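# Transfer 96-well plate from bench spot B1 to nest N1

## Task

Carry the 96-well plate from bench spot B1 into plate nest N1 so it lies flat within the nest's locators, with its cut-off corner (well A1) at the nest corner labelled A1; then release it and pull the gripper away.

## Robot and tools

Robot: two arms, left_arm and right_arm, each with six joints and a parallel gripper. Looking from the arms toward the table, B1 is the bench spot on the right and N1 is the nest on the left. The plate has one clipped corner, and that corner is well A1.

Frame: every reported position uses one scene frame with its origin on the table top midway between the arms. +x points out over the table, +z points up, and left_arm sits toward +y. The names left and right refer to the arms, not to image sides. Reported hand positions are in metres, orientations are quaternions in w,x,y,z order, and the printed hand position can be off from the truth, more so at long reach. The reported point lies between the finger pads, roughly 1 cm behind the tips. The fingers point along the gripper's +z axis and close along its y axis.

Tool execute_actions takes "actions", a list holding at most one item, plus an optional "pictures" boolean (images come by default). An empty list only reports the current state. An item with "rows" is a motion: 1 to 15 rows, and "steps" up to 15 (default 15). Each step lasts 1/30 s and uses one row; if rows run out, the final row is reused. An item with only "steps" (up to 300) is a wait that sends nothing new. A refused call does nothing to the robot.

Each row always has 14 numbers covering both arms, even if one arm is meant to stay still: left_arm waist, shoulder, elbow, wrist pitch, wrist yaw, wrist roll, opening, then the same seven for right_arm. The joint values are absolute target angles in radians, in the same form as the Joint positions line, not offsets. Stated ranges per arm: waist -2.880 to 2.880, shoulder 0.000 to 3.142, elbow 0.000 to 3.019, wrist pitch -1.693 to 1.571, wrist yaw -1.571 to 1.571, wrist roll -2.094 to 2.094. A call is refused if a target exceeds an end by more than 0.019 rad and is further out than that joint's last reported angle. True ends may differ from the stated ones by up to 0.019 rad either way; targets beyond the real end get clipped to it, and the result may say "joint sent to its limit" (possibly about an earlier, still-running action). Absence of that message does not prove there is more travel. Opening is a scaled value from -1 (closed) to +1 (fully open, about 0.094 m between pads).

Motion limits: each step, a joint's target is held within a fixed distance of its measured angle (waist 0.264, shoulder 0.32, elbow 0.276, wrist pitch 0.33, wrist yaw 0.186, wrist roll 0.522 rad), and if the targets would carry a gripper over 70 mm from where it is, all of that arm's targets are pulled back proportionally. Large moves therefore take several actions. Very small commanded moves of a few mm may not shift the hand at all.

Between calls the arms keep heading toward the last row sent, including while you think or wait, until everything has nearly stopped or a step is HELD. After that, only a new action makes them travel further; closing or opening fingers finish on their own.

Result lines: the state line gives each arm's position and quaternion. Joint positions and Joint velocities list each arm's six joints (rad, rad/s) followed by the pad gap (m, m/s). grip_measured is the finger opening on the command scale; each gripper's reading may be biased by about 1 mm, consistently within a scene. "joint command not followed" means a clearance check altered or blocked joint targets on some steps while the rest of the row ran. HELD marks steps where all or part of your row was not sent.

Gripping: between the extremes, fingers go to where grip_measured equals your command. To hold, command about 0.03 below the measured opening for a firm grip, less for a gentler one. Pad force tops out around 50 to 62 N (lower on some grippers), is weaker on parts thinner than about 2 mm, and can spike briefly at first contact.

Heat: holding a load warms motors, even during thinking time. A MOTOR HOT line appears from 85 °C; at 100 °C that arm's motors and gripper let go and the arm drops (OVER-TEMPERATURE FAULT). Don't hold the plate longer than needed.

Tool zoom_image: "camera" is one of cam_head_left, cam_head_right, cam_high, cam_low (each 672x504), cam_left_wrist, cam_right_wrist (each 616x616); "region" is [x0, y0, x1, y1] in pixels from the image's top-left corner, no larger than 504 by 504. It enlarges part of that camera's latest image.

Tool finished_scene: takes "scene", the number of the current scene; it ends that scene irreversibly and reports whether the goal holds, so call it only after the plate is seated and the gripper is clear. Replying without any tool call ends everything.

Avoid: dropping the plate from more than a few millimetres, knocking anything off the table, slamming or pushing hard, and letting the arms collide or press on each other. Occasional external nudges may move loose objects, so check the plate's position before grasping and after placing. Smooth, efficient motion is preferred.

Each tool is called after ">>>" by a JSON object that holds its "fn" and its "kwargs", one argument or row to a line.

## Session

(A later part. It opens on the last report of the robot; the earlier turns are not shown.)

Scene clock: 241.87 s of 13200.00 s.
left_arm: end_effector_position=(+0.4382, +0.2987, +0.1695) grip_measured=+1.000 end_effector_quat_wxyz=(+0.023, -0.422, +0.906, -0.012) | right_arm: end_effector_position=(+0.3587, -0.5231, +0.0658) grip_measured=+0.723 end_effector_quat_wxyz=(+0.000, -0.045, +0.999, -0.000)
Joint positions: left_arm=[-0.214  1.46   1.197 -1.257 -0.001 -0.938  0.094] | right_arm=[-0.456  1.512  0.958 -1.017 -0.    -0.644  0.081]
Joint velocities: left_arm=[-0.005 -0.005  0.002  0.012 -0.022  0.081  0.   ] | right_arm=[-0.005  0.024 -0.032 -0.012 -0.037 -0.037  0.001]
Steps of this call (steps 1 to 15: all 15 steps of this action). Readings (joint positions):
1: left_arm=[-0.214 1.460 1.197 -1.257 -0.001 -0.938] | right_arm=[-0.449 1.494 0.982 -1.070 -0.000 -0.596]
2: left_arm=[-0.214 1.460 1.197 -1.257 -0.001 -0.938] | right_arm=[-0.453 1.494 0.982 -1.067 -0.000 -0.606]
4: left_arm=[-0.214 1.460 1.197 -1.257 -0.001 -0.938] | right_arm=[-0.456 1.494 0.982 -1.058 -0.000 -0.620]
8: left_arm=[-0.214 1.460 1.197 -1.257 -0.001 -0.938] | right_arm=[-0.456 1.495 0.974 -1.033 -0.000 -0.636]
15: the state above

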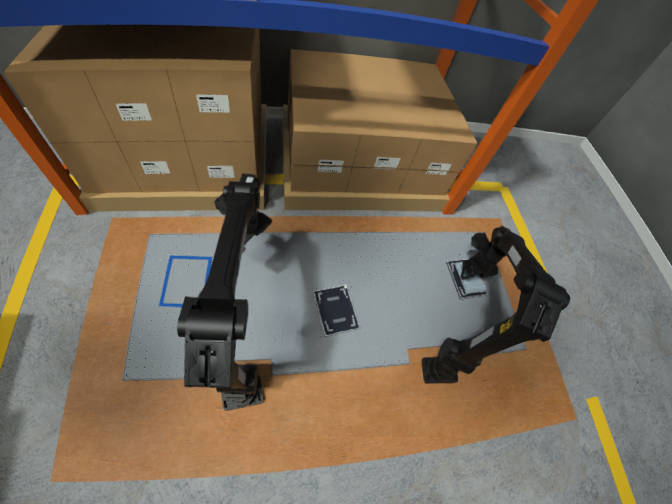

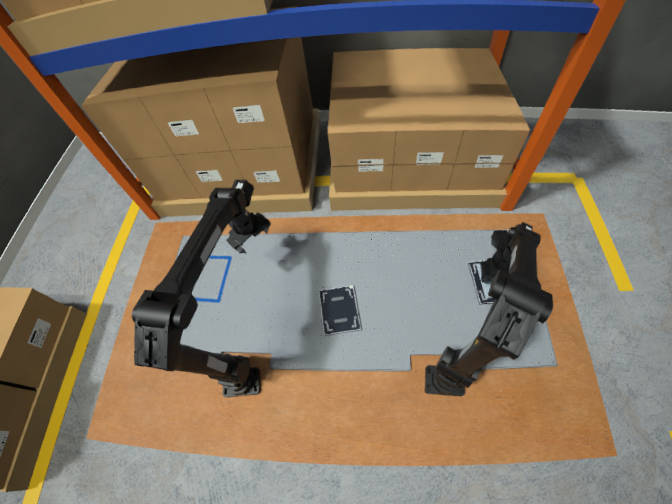

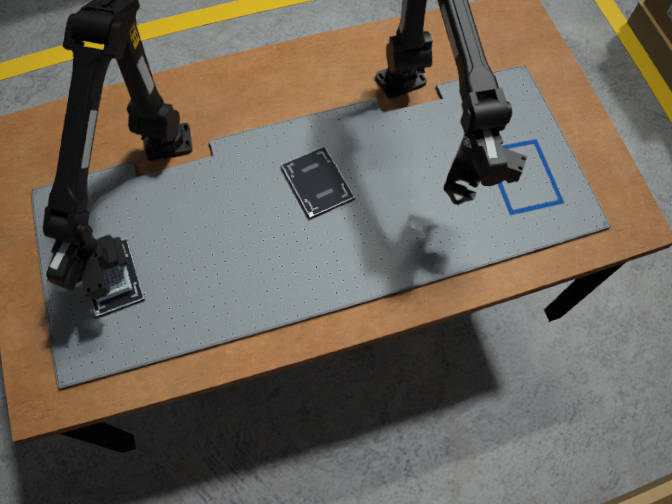

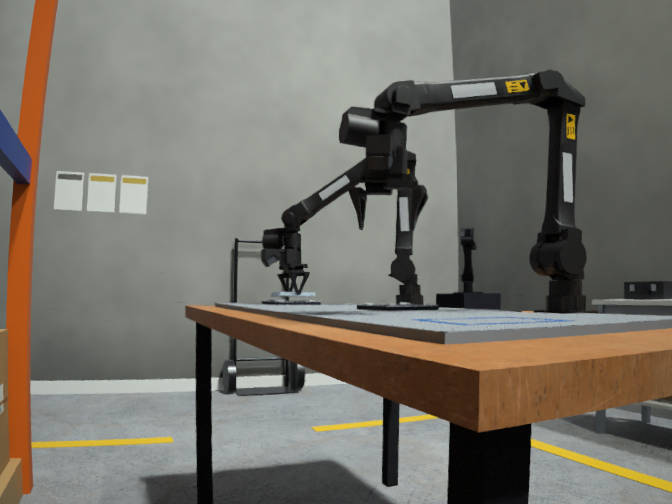

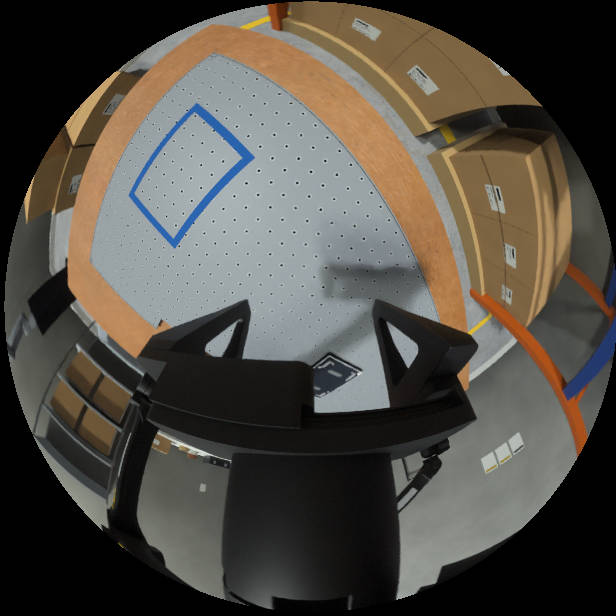

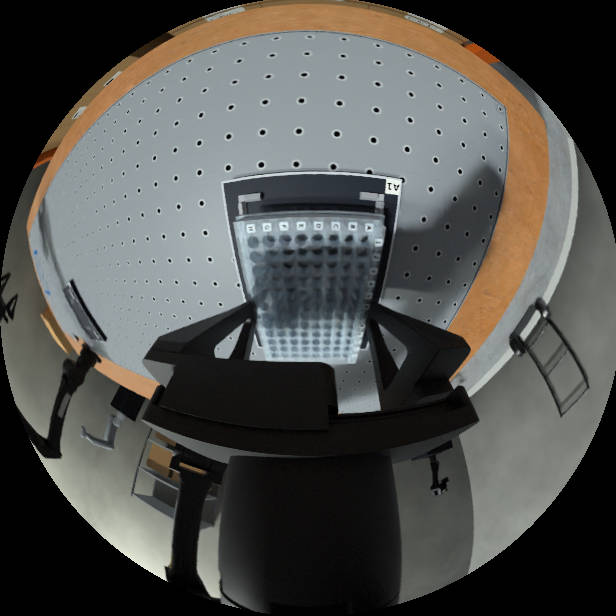

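>>> {"fn": "execute_actions", "kwargs": {
  "actions": [
    {"rows":[[-0.22,1.45,1.194,-1.265,0,-0.93,1,-0.452,1.534,0.96,-1.001,0,-0.65,0.69],[-0.22,1.45,1.194,-1.265,0,-0.93,1,-0.448,1.537,0.96,-0.998,0,-0.64,0.69],[-0.22,1.45,1.194,-1.265,0,-0.93,1,-0.445,1.54,0.96,-0.995,0,-0.632,0.69],[-0.22,1.45,1.194,-1.265,0,-0.93,1,-0.443,1.543,0.96,-0.992,0,-0.627,0.69],[-0.22,1.45,1.194,-1.265,0,-0.93,1,-0.442,1.546,0.96,-0.989,0,-0.627,0.69],[-0.22,1.45,1.194,-1.265,0,-0.93,1,-0.442,1.549,0.96,-0.986,0,-0.627,0.69],[-0.22,1.45,1.194,-1.265,0,-0.93,1,-0.442,1.552,0.96,-0.983,0,-0.627,0.69],[-0.22,1.45,1.194,-1.265,0,-0.93,1,-0.442,1.555,0.96,-0.98,0,-0.627,0.69],[-0.22,1.45,1.194,-1.265,0,-0.93,1,-0.442,1.557,0.96,-0.978,0,-0.627,0.69],[-0.22,1.45,1.194,-1.265,0,-0.93,1,-0.442,1.559,0.96,-0.976,0,-0.627,0.69]],"steps":15}
  ],
  "pictures": false
}}

>>> {"fn": "execute_actions", "kwargs": {
  "actions": [
    {"steps":5}
  ]
}}

>>> {"fn": "zoom_image", "kwargs": {
  "camera": "cam_right_wrist",
  "region": [200, 160, 420, 380]
}}

>>> {"fn": "zoom_image", "kwargs": {
  "camera": "cam_low",
  "region": [255, 275, 330, 315]
}}

Scene clock: 256.37 s of 13200.00 s.
left_arm: end_effector_position=(+0.4382, +0.2987, +0.1695) grip_measured=+1.000 end_effector_quat_wxyz=(+0.023, -0.422, +0.906, -0.012) | right_arm: end_effector_position=(+0.3642, -0.5238, +0.0553) grip_measured=+0.723 end_effector_quat_wxyz=(+0.001, -0.047, +0.999, -0.000)
Joint positions: left_arm=[-0.214  1.46   1.197 -1.257 -0.001 -0.938  0.094] | right_arm=[-0.45   1.54   0.958 -0.988 -0.    -0.642  0.081]
Joint velocities: left_arm=[-0.005 -0.005  0.012 -0.017 -0.007 -0.007  0.   ] | right_arm=[-0.005  0.005 -0.012  0.002  0.007 -0.037 -0.001]
Steps of this call (steps 1 to 15: the robot went on to your last target; steps 16 to 90: nothing new was sent; then 11.00 s passed at rest; steps 91 to 105: all 15 steps of this action). Readings (joint positions):
91: left_arm=[-0.214 1.460 1.197 -1.257 -0.001 -0.938] | right_arm=[-0.456 1.513 0.958 -1.015 -0.000 -0.646]
92: left_arm=[-0.214 1.460 1.197 -1.257 -0.001 -0.938] | right_arm=[-0.456 1.513 0.958 -1.013 -0.000 -0.646]
94: left_arm=[-0.214 1.460 1.197 -1.257 -0.001 -0.938] | right_arm=[-0.455 1.514 0.958 -1.009 -0.000 -0.646]
98: left_arm=[-0.214 1.460 1.197 -1.257 -0.001 -0.938] | right_arm=[-0.451 1.523 0.958 -0.997 -0.000 -0.644]
105: the state above

Scene clock: 256.53 s of 13200.00 s.
left_arm: end_effector_position=(+0.4382, +0.2987, +0.1695) grip_measured=+1.000 end_effector_quat_wxyz=(+0.023, -0.422, +0.906, -0.012) | right_arm: end_effector_position=(+0.3642, -0.5238, +0.0553) grip_measured=+0.723 end_effector_quat_wxyz=(+0.001, -0.046, +0.999, -0.000)
Joint positions: left_arm=[-0.214  1.46   1.197 -1.257 -0.001 -0.938  0.094] | right_arm=[-0.45   1.54   0.958 -0.988 -0.    -0.641  0.081]
Joint velocities: left_arm=[-0.005 -0.005 -0.012  0.002 -0.037 -0.051  0.   ] | right_arm=[-0.015 -0.015  0.017  0.012 -0.022  0.007  0.   ]
Steps of this call (steps 1 to 5: the robot went on to your last target). Readings (joint positions):
1: left_arm=[-0.214 1.460 1.197 -1.257 -0.001 -0.938] | right_arm=[-0.450 1.540 0.958 -0.988 -0.000 -0.642]
2: left_arm=[-0.214 1.460 1.197 -1.257 -0.001 -0.938] | right_arm=[-0.450 1.540 0.958 -0.988 -0.000 -0.642]
4: left_arm=[-0.214 1.460 1.197 -1.257 -0.001 -0.938] | right_arm=[-0.450 1.540 0.958 -0.988 -0.000 -0.641]
5: the state above

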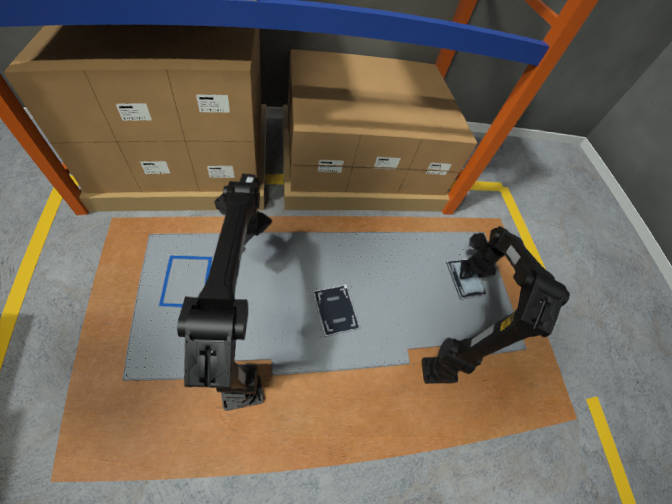

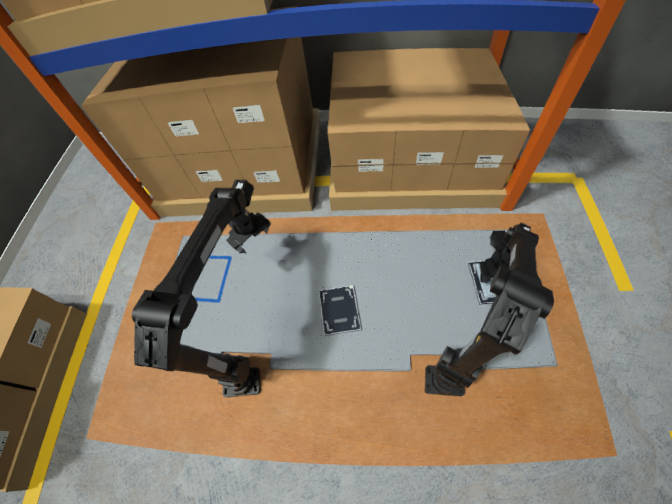

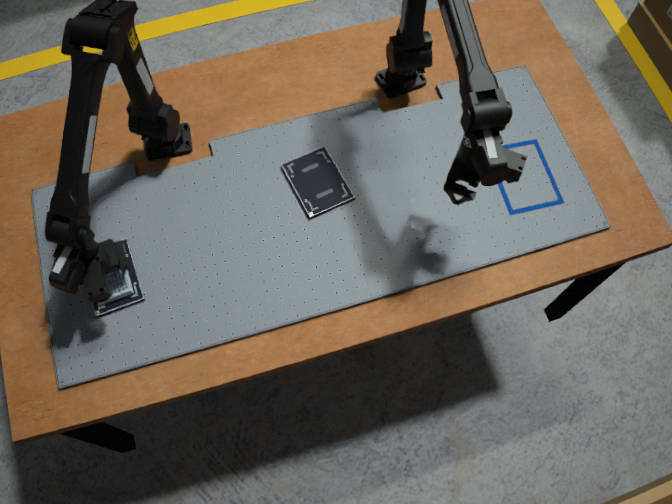

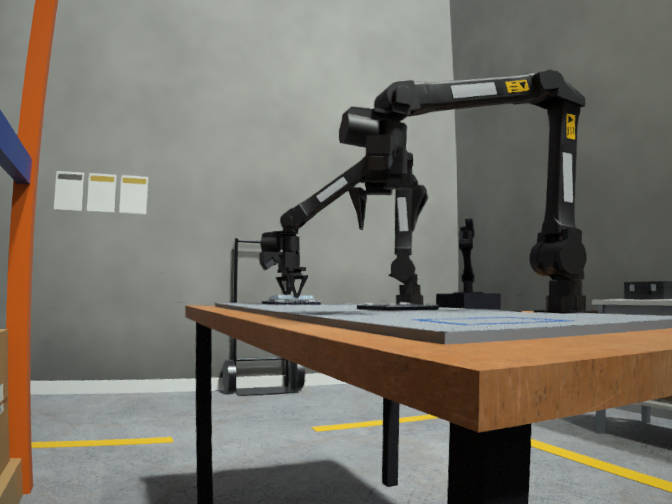

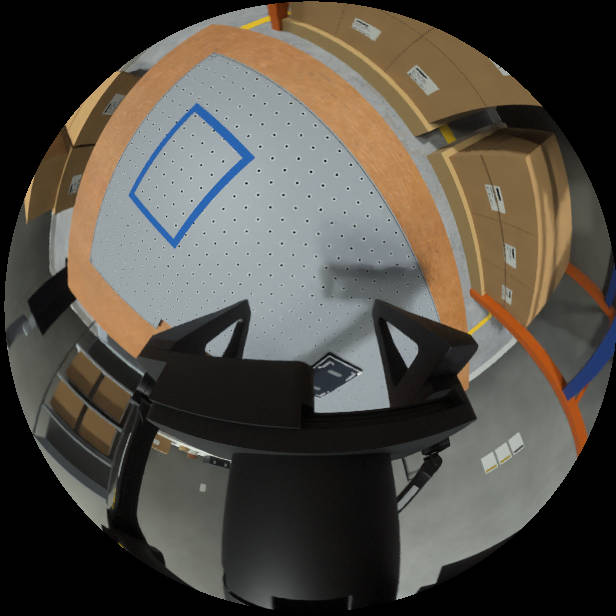

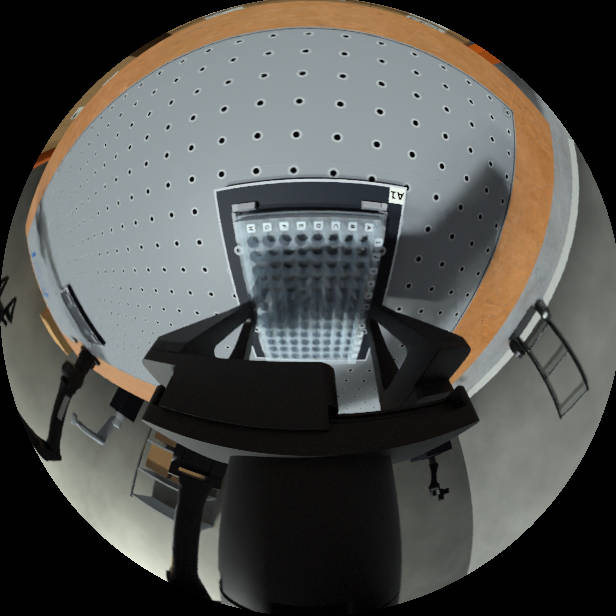

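Region (200, 160, 420, 380) of cam_right_wrist's 616x616 image, scaled by 2.291, with more detail than that image has.

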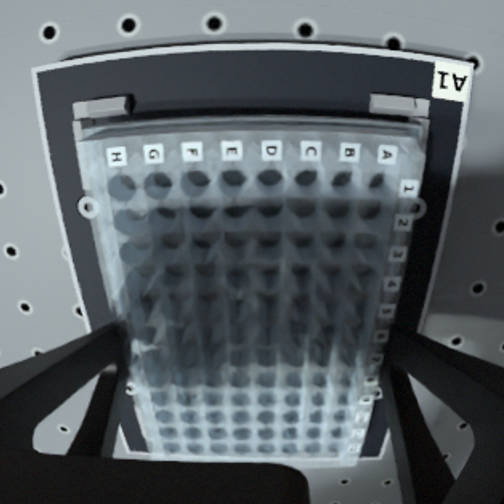

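Region (255, 275, 330, 315) of cam_low's 672x504 image, scaled by 6.720, with more detail than that image has; it fills the top 269 rows of this view, and the rest is white.

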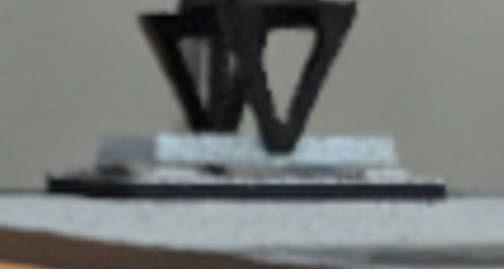

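>>> {"fn": "zoom_image", "kwargs": {
  "camera": "cam_right_wrist",
  "region": [220, 190, 300, 250]
}}

>>> {"fn": "zoom_image", "kwargs": {
  "camera": "cam_right_wrist",
  "region": [325, 190, 405, 250]
}}

>>> {"fn": "zoom_image", "kwargs": {
  "camera": "cam_head_left",
  "region": [440, 255, 500, 305]
}}

Region (220, 190, 300, 250) of cam_right_wrist's 616x616 image, scaled by 6.300, with more detail than that image has; it fills the top 378 rows of this view, and the rest is white.

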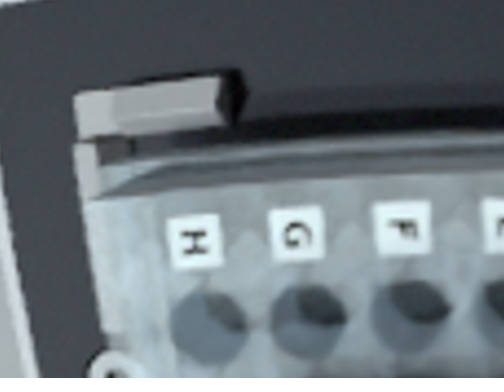

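Region (325, 190, 405, 250) of cam_right_wrist's 616x616 image, scaled by 6.300, with more detail than that image has; it fills the top 378 rows of this view, and the rest is white.

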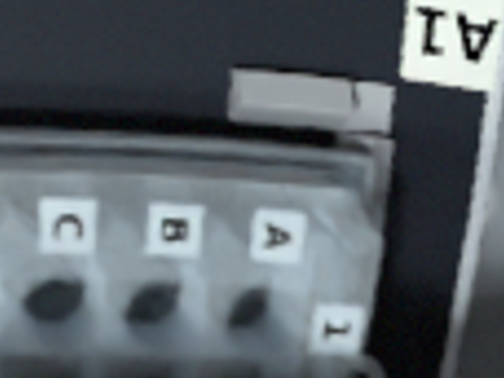

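Region (440, 255, 500, 305) of cam_head_left's 672x504 image, scaled by 8.400, with more detail than that image has.

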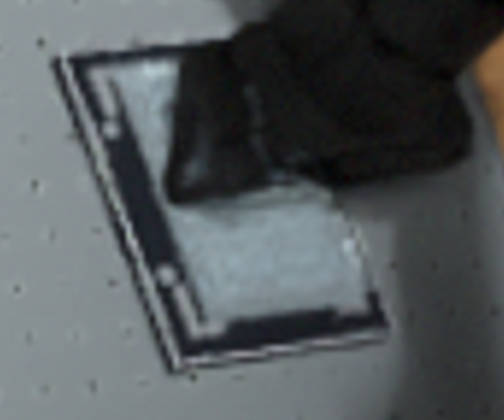

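>>> {"fn": "execute_actions", "kwargs": {
  "actions": [
    {"rows":[[-0.22,1.45,1.194,-1.265,0,-0.93,1,-0.441,1.555,0.96,-0.975,0,-0.63,0.69],[-0.22,1.45,1.194,-1.265,0,-0.93,1,-0.44,1.555,0.96,-0.974,0,-0.63,0.69],[-0.22,1.45,1.194,-1.265,0,-0.93,1,-0.439,1.555,0.96,-0.973,0,-0.63,0.69],[-0.22,1.45,1.194,-1.265,0,-0.93,1,-0.438,1.555,0.96,-0.972,0,-0.63,0.69],[-0.22,1.45,1.194,-1.265,0,-0.93,1,-0.4375,1.555,0.96,-0.972,0,-0.63,0.69]],"steps":12}
  ]
}}

>>> {"fn": "zoom_image", "kwargs": {
  "camera": "cam_right_wrist",
  "region": [220, 190, 405, 250]
}}

Scene clock: 266.87 s of 13200.00 s.
left_arm: end_effector_position=(+0.4382, +0.2987, +0.1695) grip_measured=+1.000 end_effector_quat_wxyz=(+0.023, -0.422, +0.906, -0.012) | right_arm: end_effector_position=(+0.3661, -0.5228, +0.0553) grip_measured=+0.723 end_effector_quat_wxyz=(+0.002, -0.049, +0.999, -0.001)
Joint positions: left_arm=[-0.214  1.46   1.197 -1.257 -0.001 -0.938  0.094] | right_arm=[-0.445  1.54   0.958 -0.983 -0.    -0.641  0.081]
Joint velocities: left_arm=[ 0.005  0.005 -0.007  0.012 -0.051 -0.007  0.   ] | right_arm=[-0.005 -0.005  0.012  0.007 -0.022  0.007  0.   ]
Steps of this call (steps 1 to 15: the robot went on to your last target; steps 16 to 90: nothing new was sent; then 6.93 s passed at rest; steps 91 to 102: all 12 steps of this action). Readings (joint positions):
91: left_arm=[-0.214 1.460 1.197 -1.257 -0.001 -0.938] | right_arm=[-0.450 1.540 0.958 -0.988 -0.000 -0.641]
92: left_arm=[-0.214 1.460 1.197 -1.257 -0.001 -0.938] | right_arm=[-0.450 1.540 0.958 -0.987 -0.000 -0.641]
94: left_arm=[-0.214 1.460 1.197 -1.257 -0.001 -0.938] | right_arm=[-0.449 1.540 0.958 -0.986 -0.000 -0.641]
98: left_arm=[-0.214 1.460 1.197 -1.257 -0.001 -0.938] | right_arm=[-0.446 1.540 0.958 -0.984 -0.000 -0.641]
102: the state above

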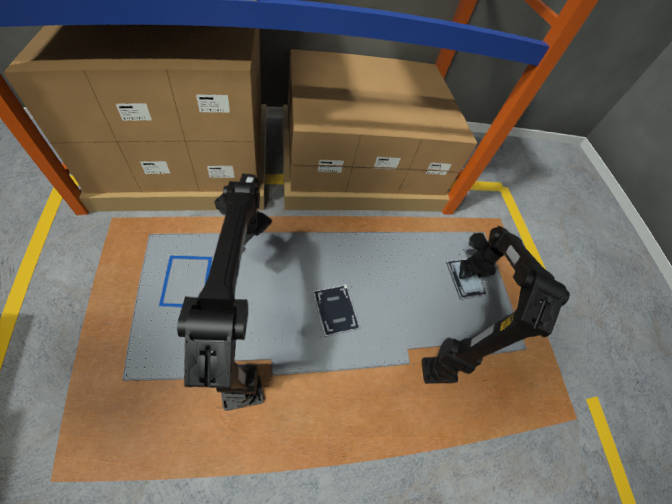

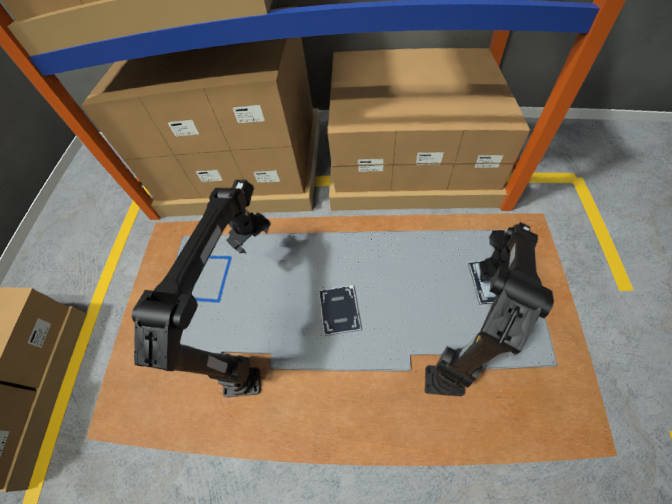

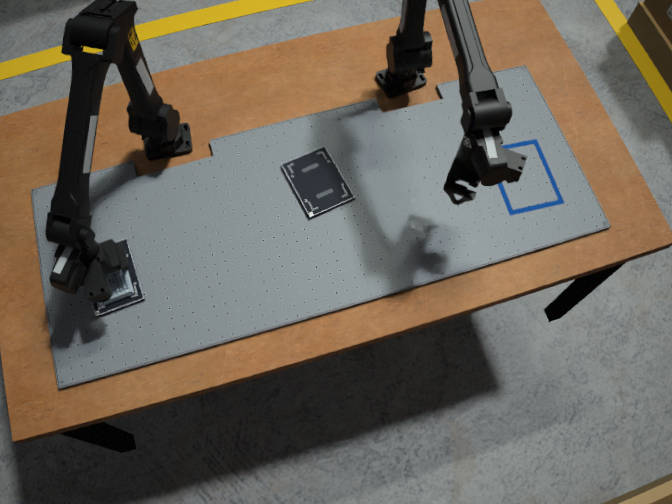

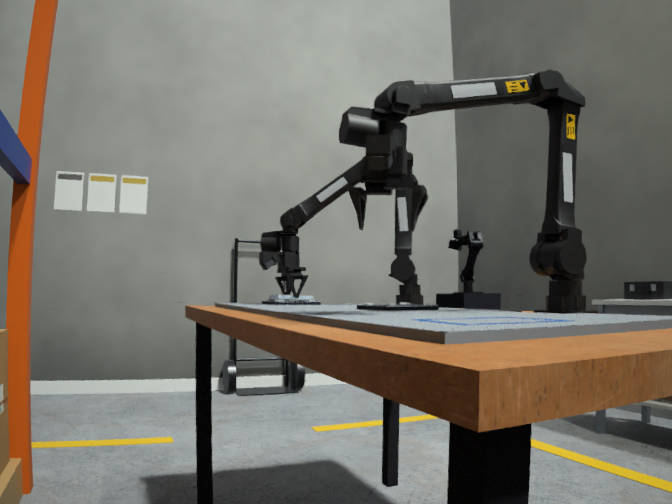

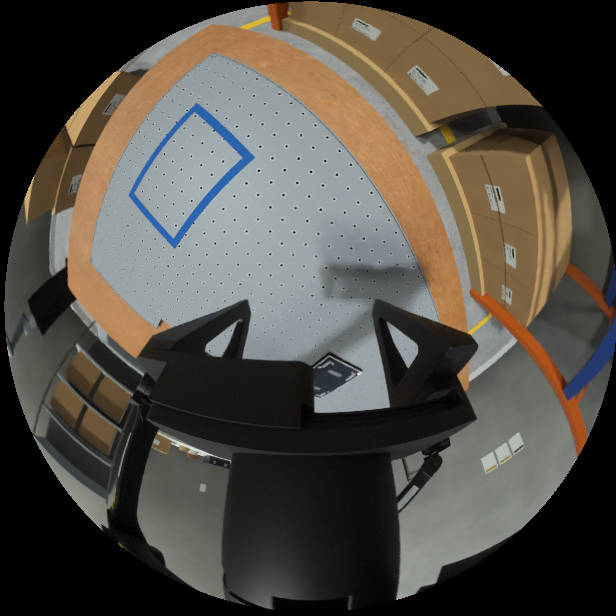

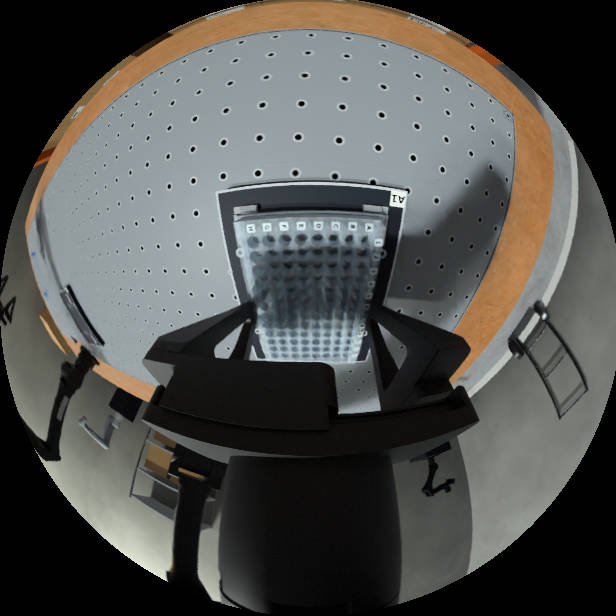

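Region (220, 190, 405, 250) of cam_right_wrist's 616x616 image, scaled by 2.724, with more detail than that image has; it fills the top 163 rows of this view, and the rest is white.

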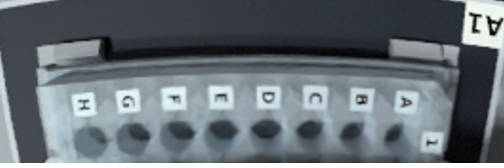

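>>> {"fn": "execute_actions", "kwargs": {
  "actions": []
}}

Scene clock: 276.47 s of 13200.00 s.
left_arm: end_effector_position=(+0.4382, +0.2987, +0.1695) grip_measured=+1.000 end_effector_quat_wxyz=(+0.023, -0.422, +0.906, -0.012) | right_arm: end_effector_position=(+0.3661, -0.5228, +0.0553) grip_measured=+0.723 end_effector_quat_wxyz=(+0.002, -0.049, +0.999, -0.001)
Joint positions: left_arm=[-0.214  1.46   1.197 -1.257 -0.001 -0.938  0.094] | right_arm=[-0.445  1.54   0.958 -0.983 -0.    -0.641  0.081]
Joint velocities: left_arm=[-0.015 -0.005 -0.007 -0.002 -0.007  0.081  0.   ] | right_arm=[-0.015 -0.005  0.002 -0.002  0.007  0.051 -0.   ]
Steps of this call (steps 1 to 15: the robot went on to your last target; steps 16 to 90: nothing new was sent; then 6.60 s passed at rest). Readings (joint positions):
1: left_arm=[-0.214 1.460 1.197 -1.257 -0.001 -0.938] | right_arm=[-0.445 1.540 0.958 -0.983 -0.000 -0.641]
2: left_arm=[-0.214 1.460 1.197 -1.257 -0.001 -0.938] | right_arm=[-0.445 1.540 0.958 -0.983 -0.000 -0.641]
4: left_arm=[-0.214 1.460 1.197 -1.257 -0.001 -0.938] | right_arm=[-0.445 1.540 0.958 -0.983 -0.000 -0.641]
8: left_arm=[-0.214 1.460 1.197 -1.257 -0.001 -0.938] | right_arm=[-0.445 1.540 0.958 -0.983 -0.000 -0.641]
90: the state above
All arms were judged still, so your last target was given up. Only a new action makes them travel on or press farther. Fingers that are still opening or closing keep moving.

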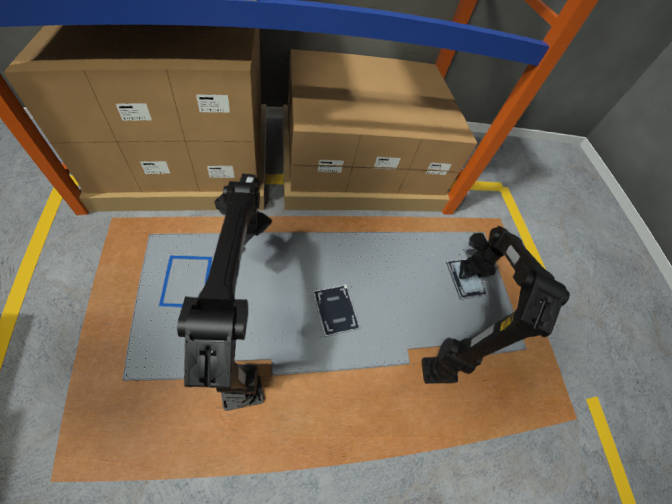

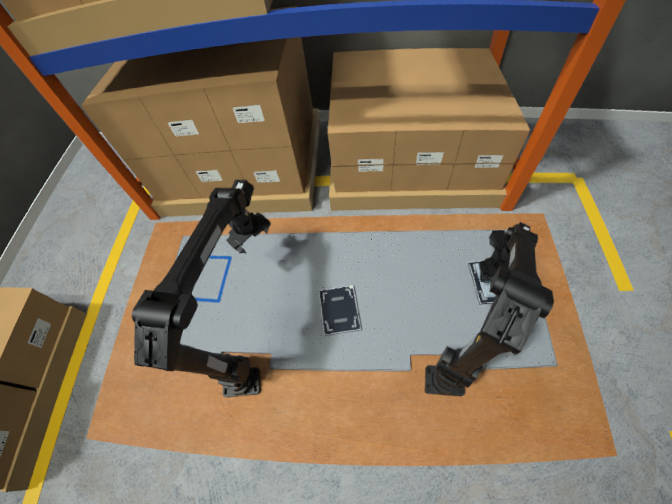

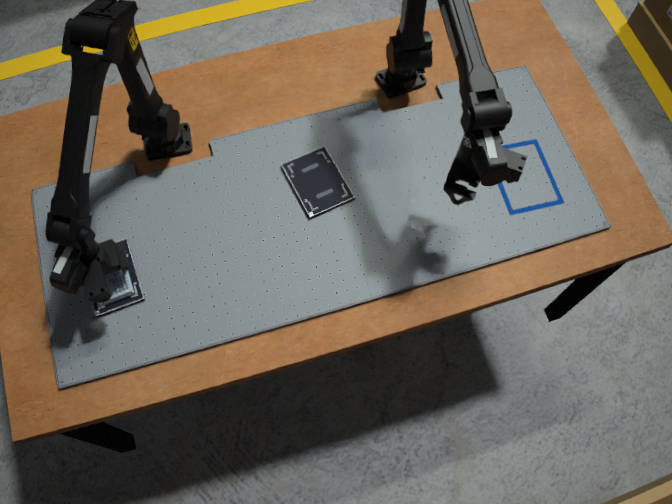

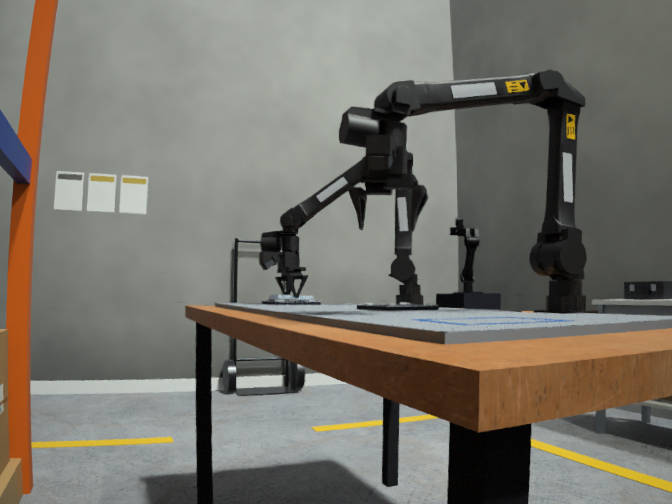

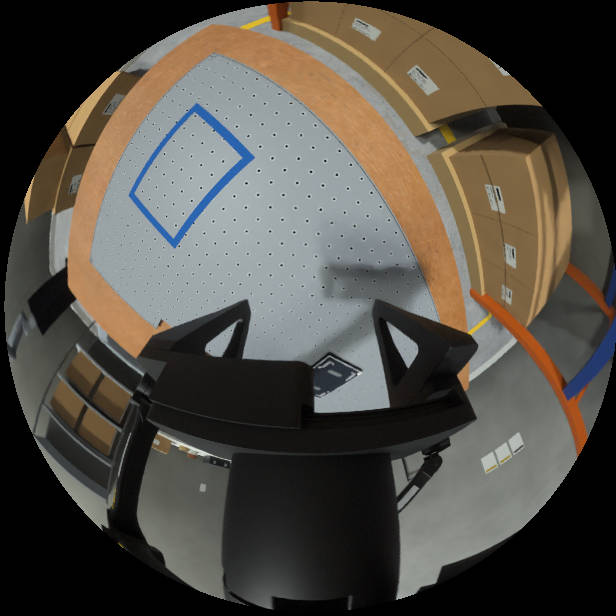

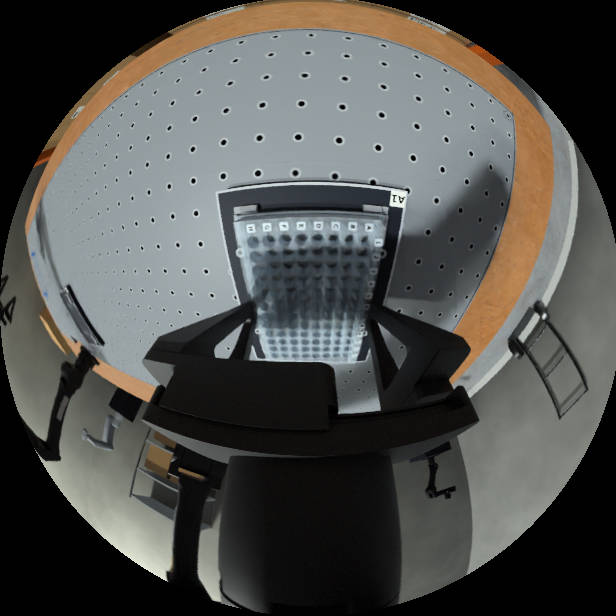

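>>> {"fn": "execute_actions", "kwargs": {
  "actions": [
    {"rows":[[-0.22,1.45,1.194,-1.265,0,-0.93,1,-0.4375,1.560,0.96,-0.975,0,-0.63,0.69],[-0.22,1.45,1.194,-1.265,0,-0.93,1,-0.4375,1.562,0.96,-0.975,0,-0.63,0.69],[-0.22,1.45,1.194,-1.265,0,-0.93,1,-0.4375,1.564,0.96,-0.975,0,-0.63,0.69],[-0.22,1.45,1.194,-1.265,0,-0.93,1,-0.4375,1.566,0.96,-0.975,0,-0.63,0.69],[-0.22,1.45,1.194,-1.265,0,-0.93,1,-0.4375,1.568,0.96,-0.975,0,-0.63,0.69],[-0.22,1.45,1.194,-1.265,0,-0.93,1,-0.4375,1.570,0.96,-0.975,0,-0.63,0.69]],"steps":15}
  ]
}}

>>> {"fn": "zoom_image", "kwargs": {
  "camera": "cam_right_wrist",
  "region": [200,160,420,380]
}}

Scene clock: 282.03 s of 13200.00 s.
left_arm: end_effector_position=(+0.4382, +0.2987, +0.1695) grip_measured=+1.000 end_effector_quat_wxyz=(+0.023, -0.422, +0.906, -0.012) | right_arm: end_effector_position=(+0.3656, -0.5225, +0.0527) grip_measured=+0.723 end_effector_quat_wxyz=(-0.000, -0.049, +0.999, +0.000)
Joint positions: left_arm=[-0.214  1.46   1.197 -1.257 -0.001 -0.938  0.094] | right_arm=[-0.445  1.547  0.958 -0.983 -0.    -0.641  0.081]
Joint velocities: left_arm=[ 0.005 -0.005 -0.007  0.002  0.022  0.051  0.   ] | right_arm=[-0.005 -0.015  0.002 -0.012 -0.051  0.007 -0.   ]
Steps of this call (steps 1 to 90: nothing new was sent; then 2.07 s passed at rest; steps 91 to 105: all 15 steps of this action). Readings (joint positions):
91: left_arm=[-0.214 1.460 1.197 -1.257 -0.001 -0.938] | right_arm=[-0.445 1.540 0.958 -0.983 -0.000 -0.641]
92: left_arm=[-0.214 1.460 1.197 -1.257 -0.001 -0.938] | right_arm=[-0.445 1.540 0.958 -0.983 -0.000 -0.641]
94: left_arm=[-0.214 1.460 1.197 -1.257 -0.001 -0.938] | right_arm=[-0.445 1.540 0.958 -0.983 -0.000 -0.641]
98: left_arm=[-0.214 1.460 1.197 -1.257 -0.001 -0.938] | right_arm=[-0.445 1.544 0.958 -0.983 -0.000 -0.641]
105: the state above

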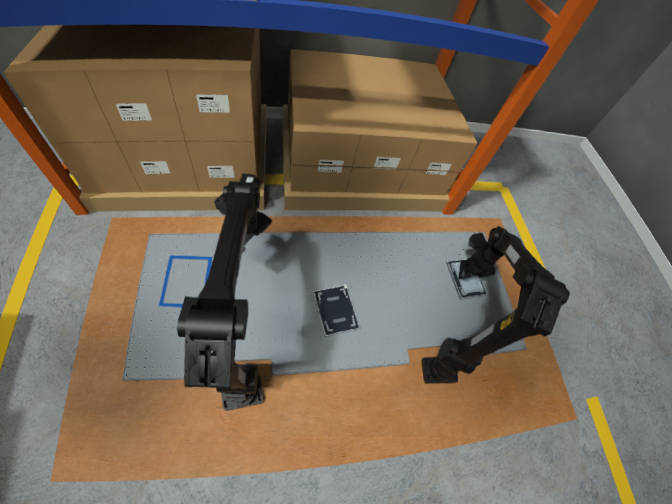

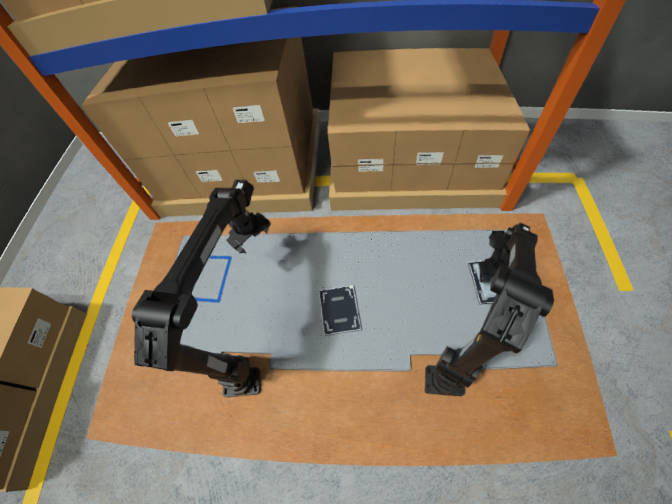

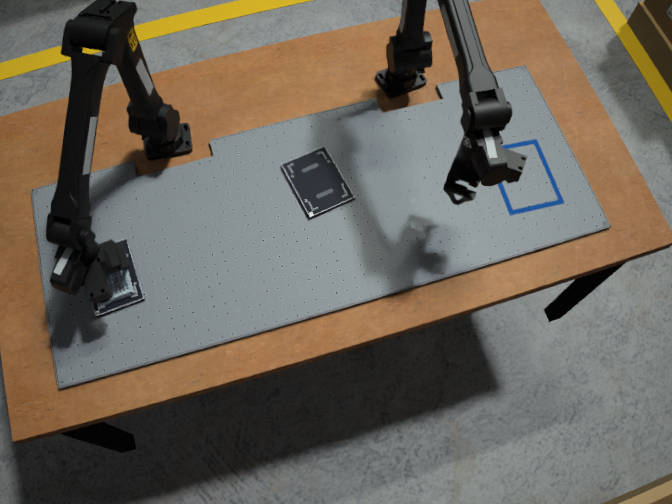

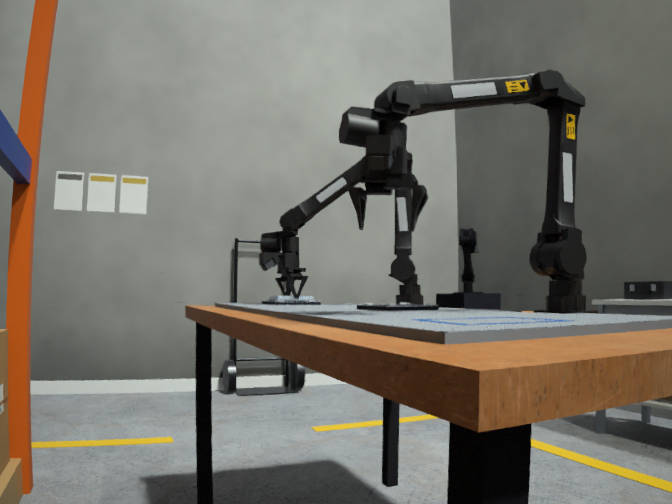

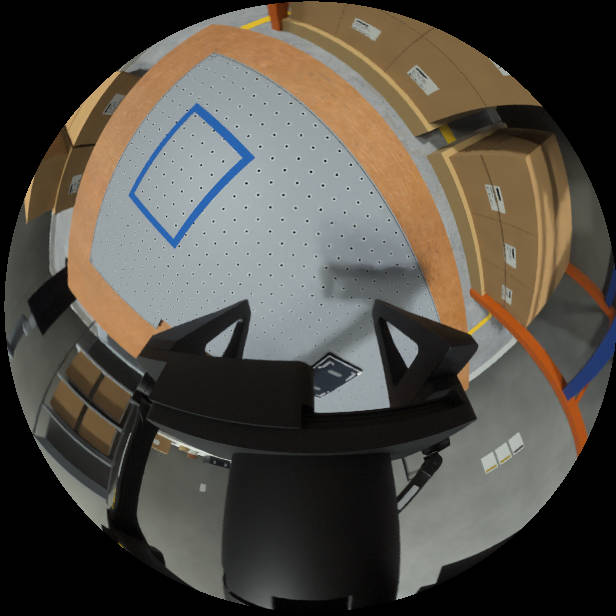

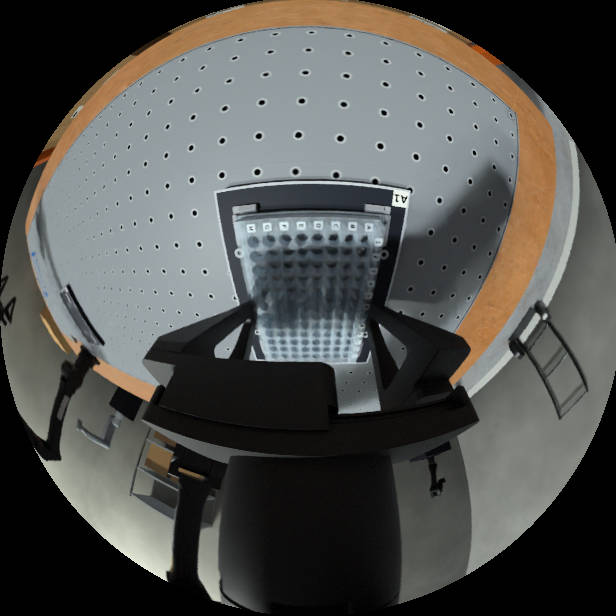

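Region (200, 160, 420, 380) of cam_right_wrist's 616x616 image, scaled by 2.291, with more detail than that image has.

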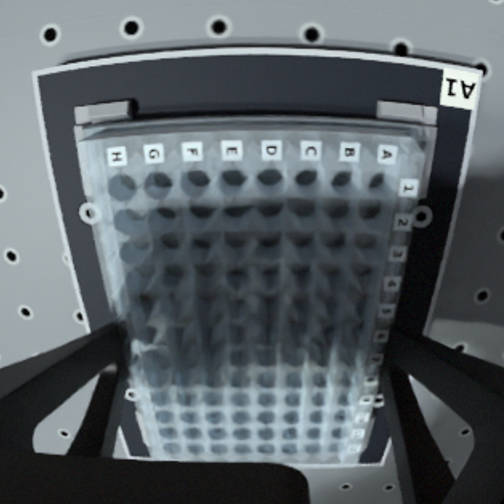

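>>> {"fn": "execute_actions", "kwargs": {
  "actions": [
    {"rows":[[-0.22,1.45,1.194,-1.265,0,-0.93,1,-0.4375,1.572,0.96,-0.975,0,-0.63,0.69],[-0.22,1.45,1.194,-1.265,0,-0.93,1,-0.4375,1.574,0.96,-0.975,0,-0.63,0.69],[-0.22,1.45,1.194,-1.265,0,-0.93,1,-0.4375,1.576,0.96,-0.975,0,-0.63,0.69],[-0.22,1.45,1.194,-1.265,0,-0.93,1,-0.4375,1.578,0.96,-0.975,0,-0.63,0.69]],"steps":15}
  ]
}}

>>> {"fn": "zoom_image", "kwargs": {
  "camera": "cam_right_wrist",
  "region": [220,190,405,250]
}}

>>> {"fn": "zoom_image", "kwargs": {
  "camera": "cam_low",
  "region": [255,275,330,315]
}}

Scene clock: 286.03 s of 13200.00 s.
left_arm: end_effector_position=(+0.4382, +0.2987, +0.1695) grip_measured=+1.000 end_effector_quat_wxyz=(+0.023, -0.422, +0.906, -0.012) | right_arm: end_effector_position=(+0.3655, -0.5225, +0.0523) grip_measured=+0.723 end_effector_quat_wxyz=(-0.001, -0.049, +0.999, +0.001)
Joint positions: left_arm=[-0.214  1.46   1.197 -1.257 -0.001 -0.938  0.094] | right_arm=[-0.445  1.548  0.958 -0.983 -0.    -0.641  0.081]
Joint velocities: left_arm=[-0.005 -0.005  0.012  0.007 -0.066 -0.022  0.   ] | right_arm=[-0.005  0.005  0.002  0.017 -0.007 -0.037 -0.001]
Steps of this call (steps 1 to 15: the robot went on to your last target; steps 16 to 90: nothing new was sent; then 0.50 s passed at rest; steps 91 to 105: all 15 steps of this action). Readings (joint positions):
91: left_arm=[-0.214 1.460 1.197 -1.257 -0.001 -0.938] | right_arm=[-0.445 1.547 0.958 -0.983 -0.000 -0.641]
92: left_arm=[-0.214 1.460 1.197 -1.257 -0.001 -0.938] | right_arm=[-0.445 1.547 0.958 -0.983 -0.000 -0.641]
94: left_arm=[-0.214 1.460 1.197 -1.257 -0.001 -0.938] | right_arm=[-0.445 1.548 0.958 -0.983 -0.000 -0.641]
98: left_arm=[-0.214 1.460 1.197 -1.257 -0.001 -0.938] | right_arm=[-0.445 1.548 0.958 -0.983 -0.000 -0.641]
105: the state above

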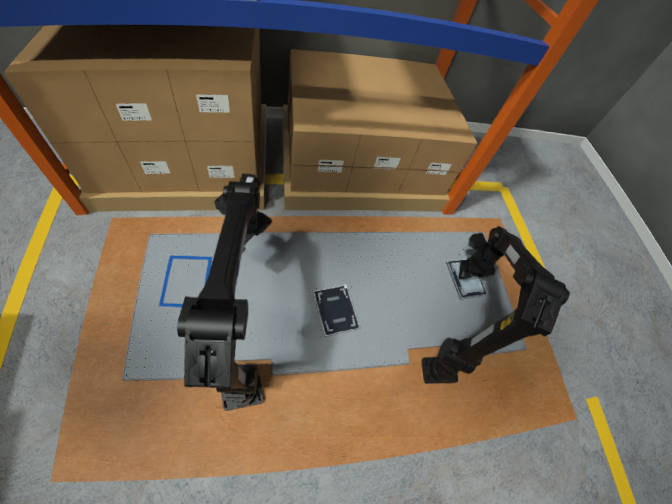

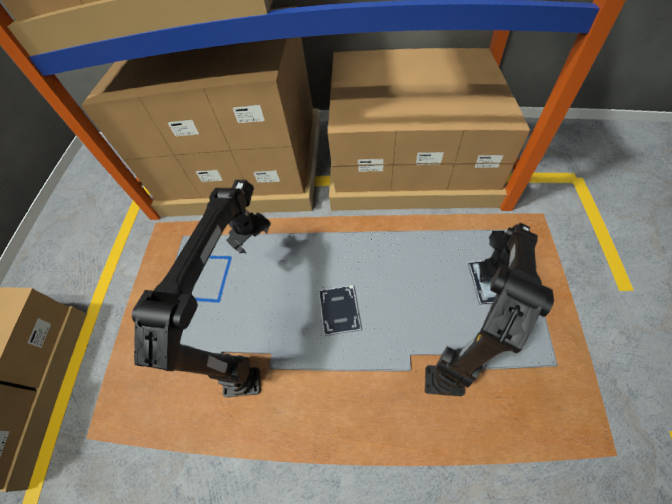

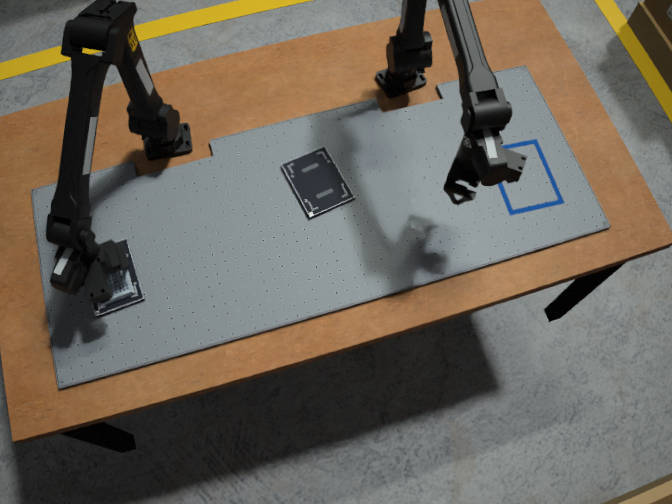

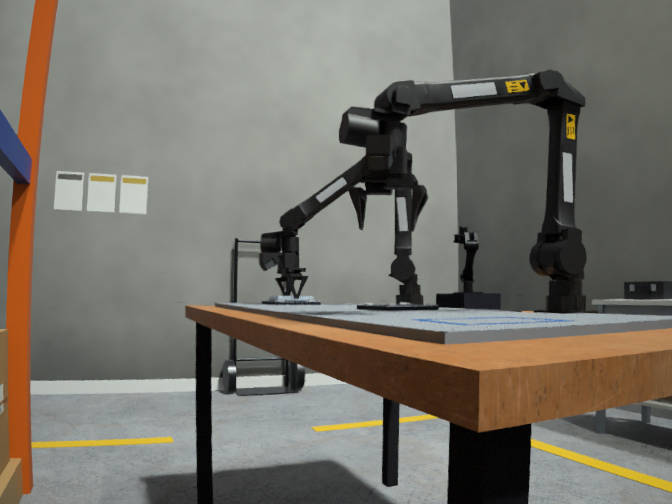

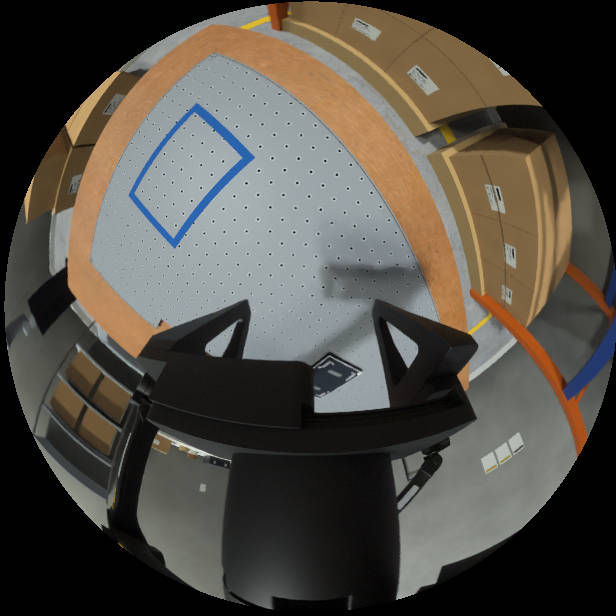

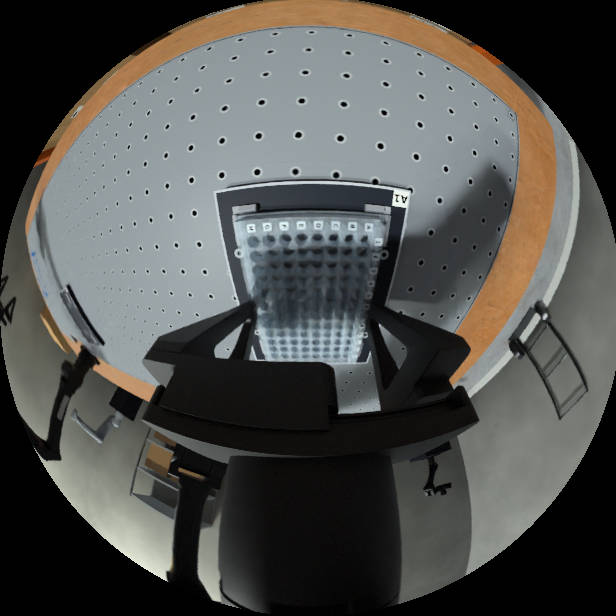

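Region (220, 190, 405, 250) of cam_right_wrist's 616x616 image, scaled by 2.724, with more detail than that image has; it fills the top 163 rows of this view, and the rest is white.

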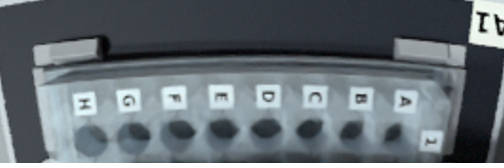

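Region (255, 275, 330, 315) of cam_low's 672x504 image, scaled by 6.720, with more detail than that image has; it fills the top 269 rows of this view, and the rest is white.

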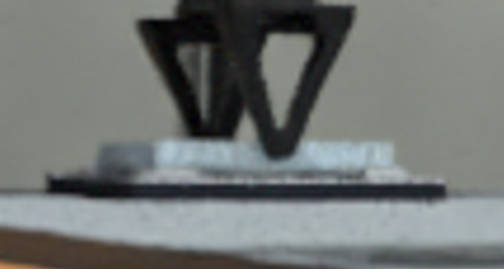

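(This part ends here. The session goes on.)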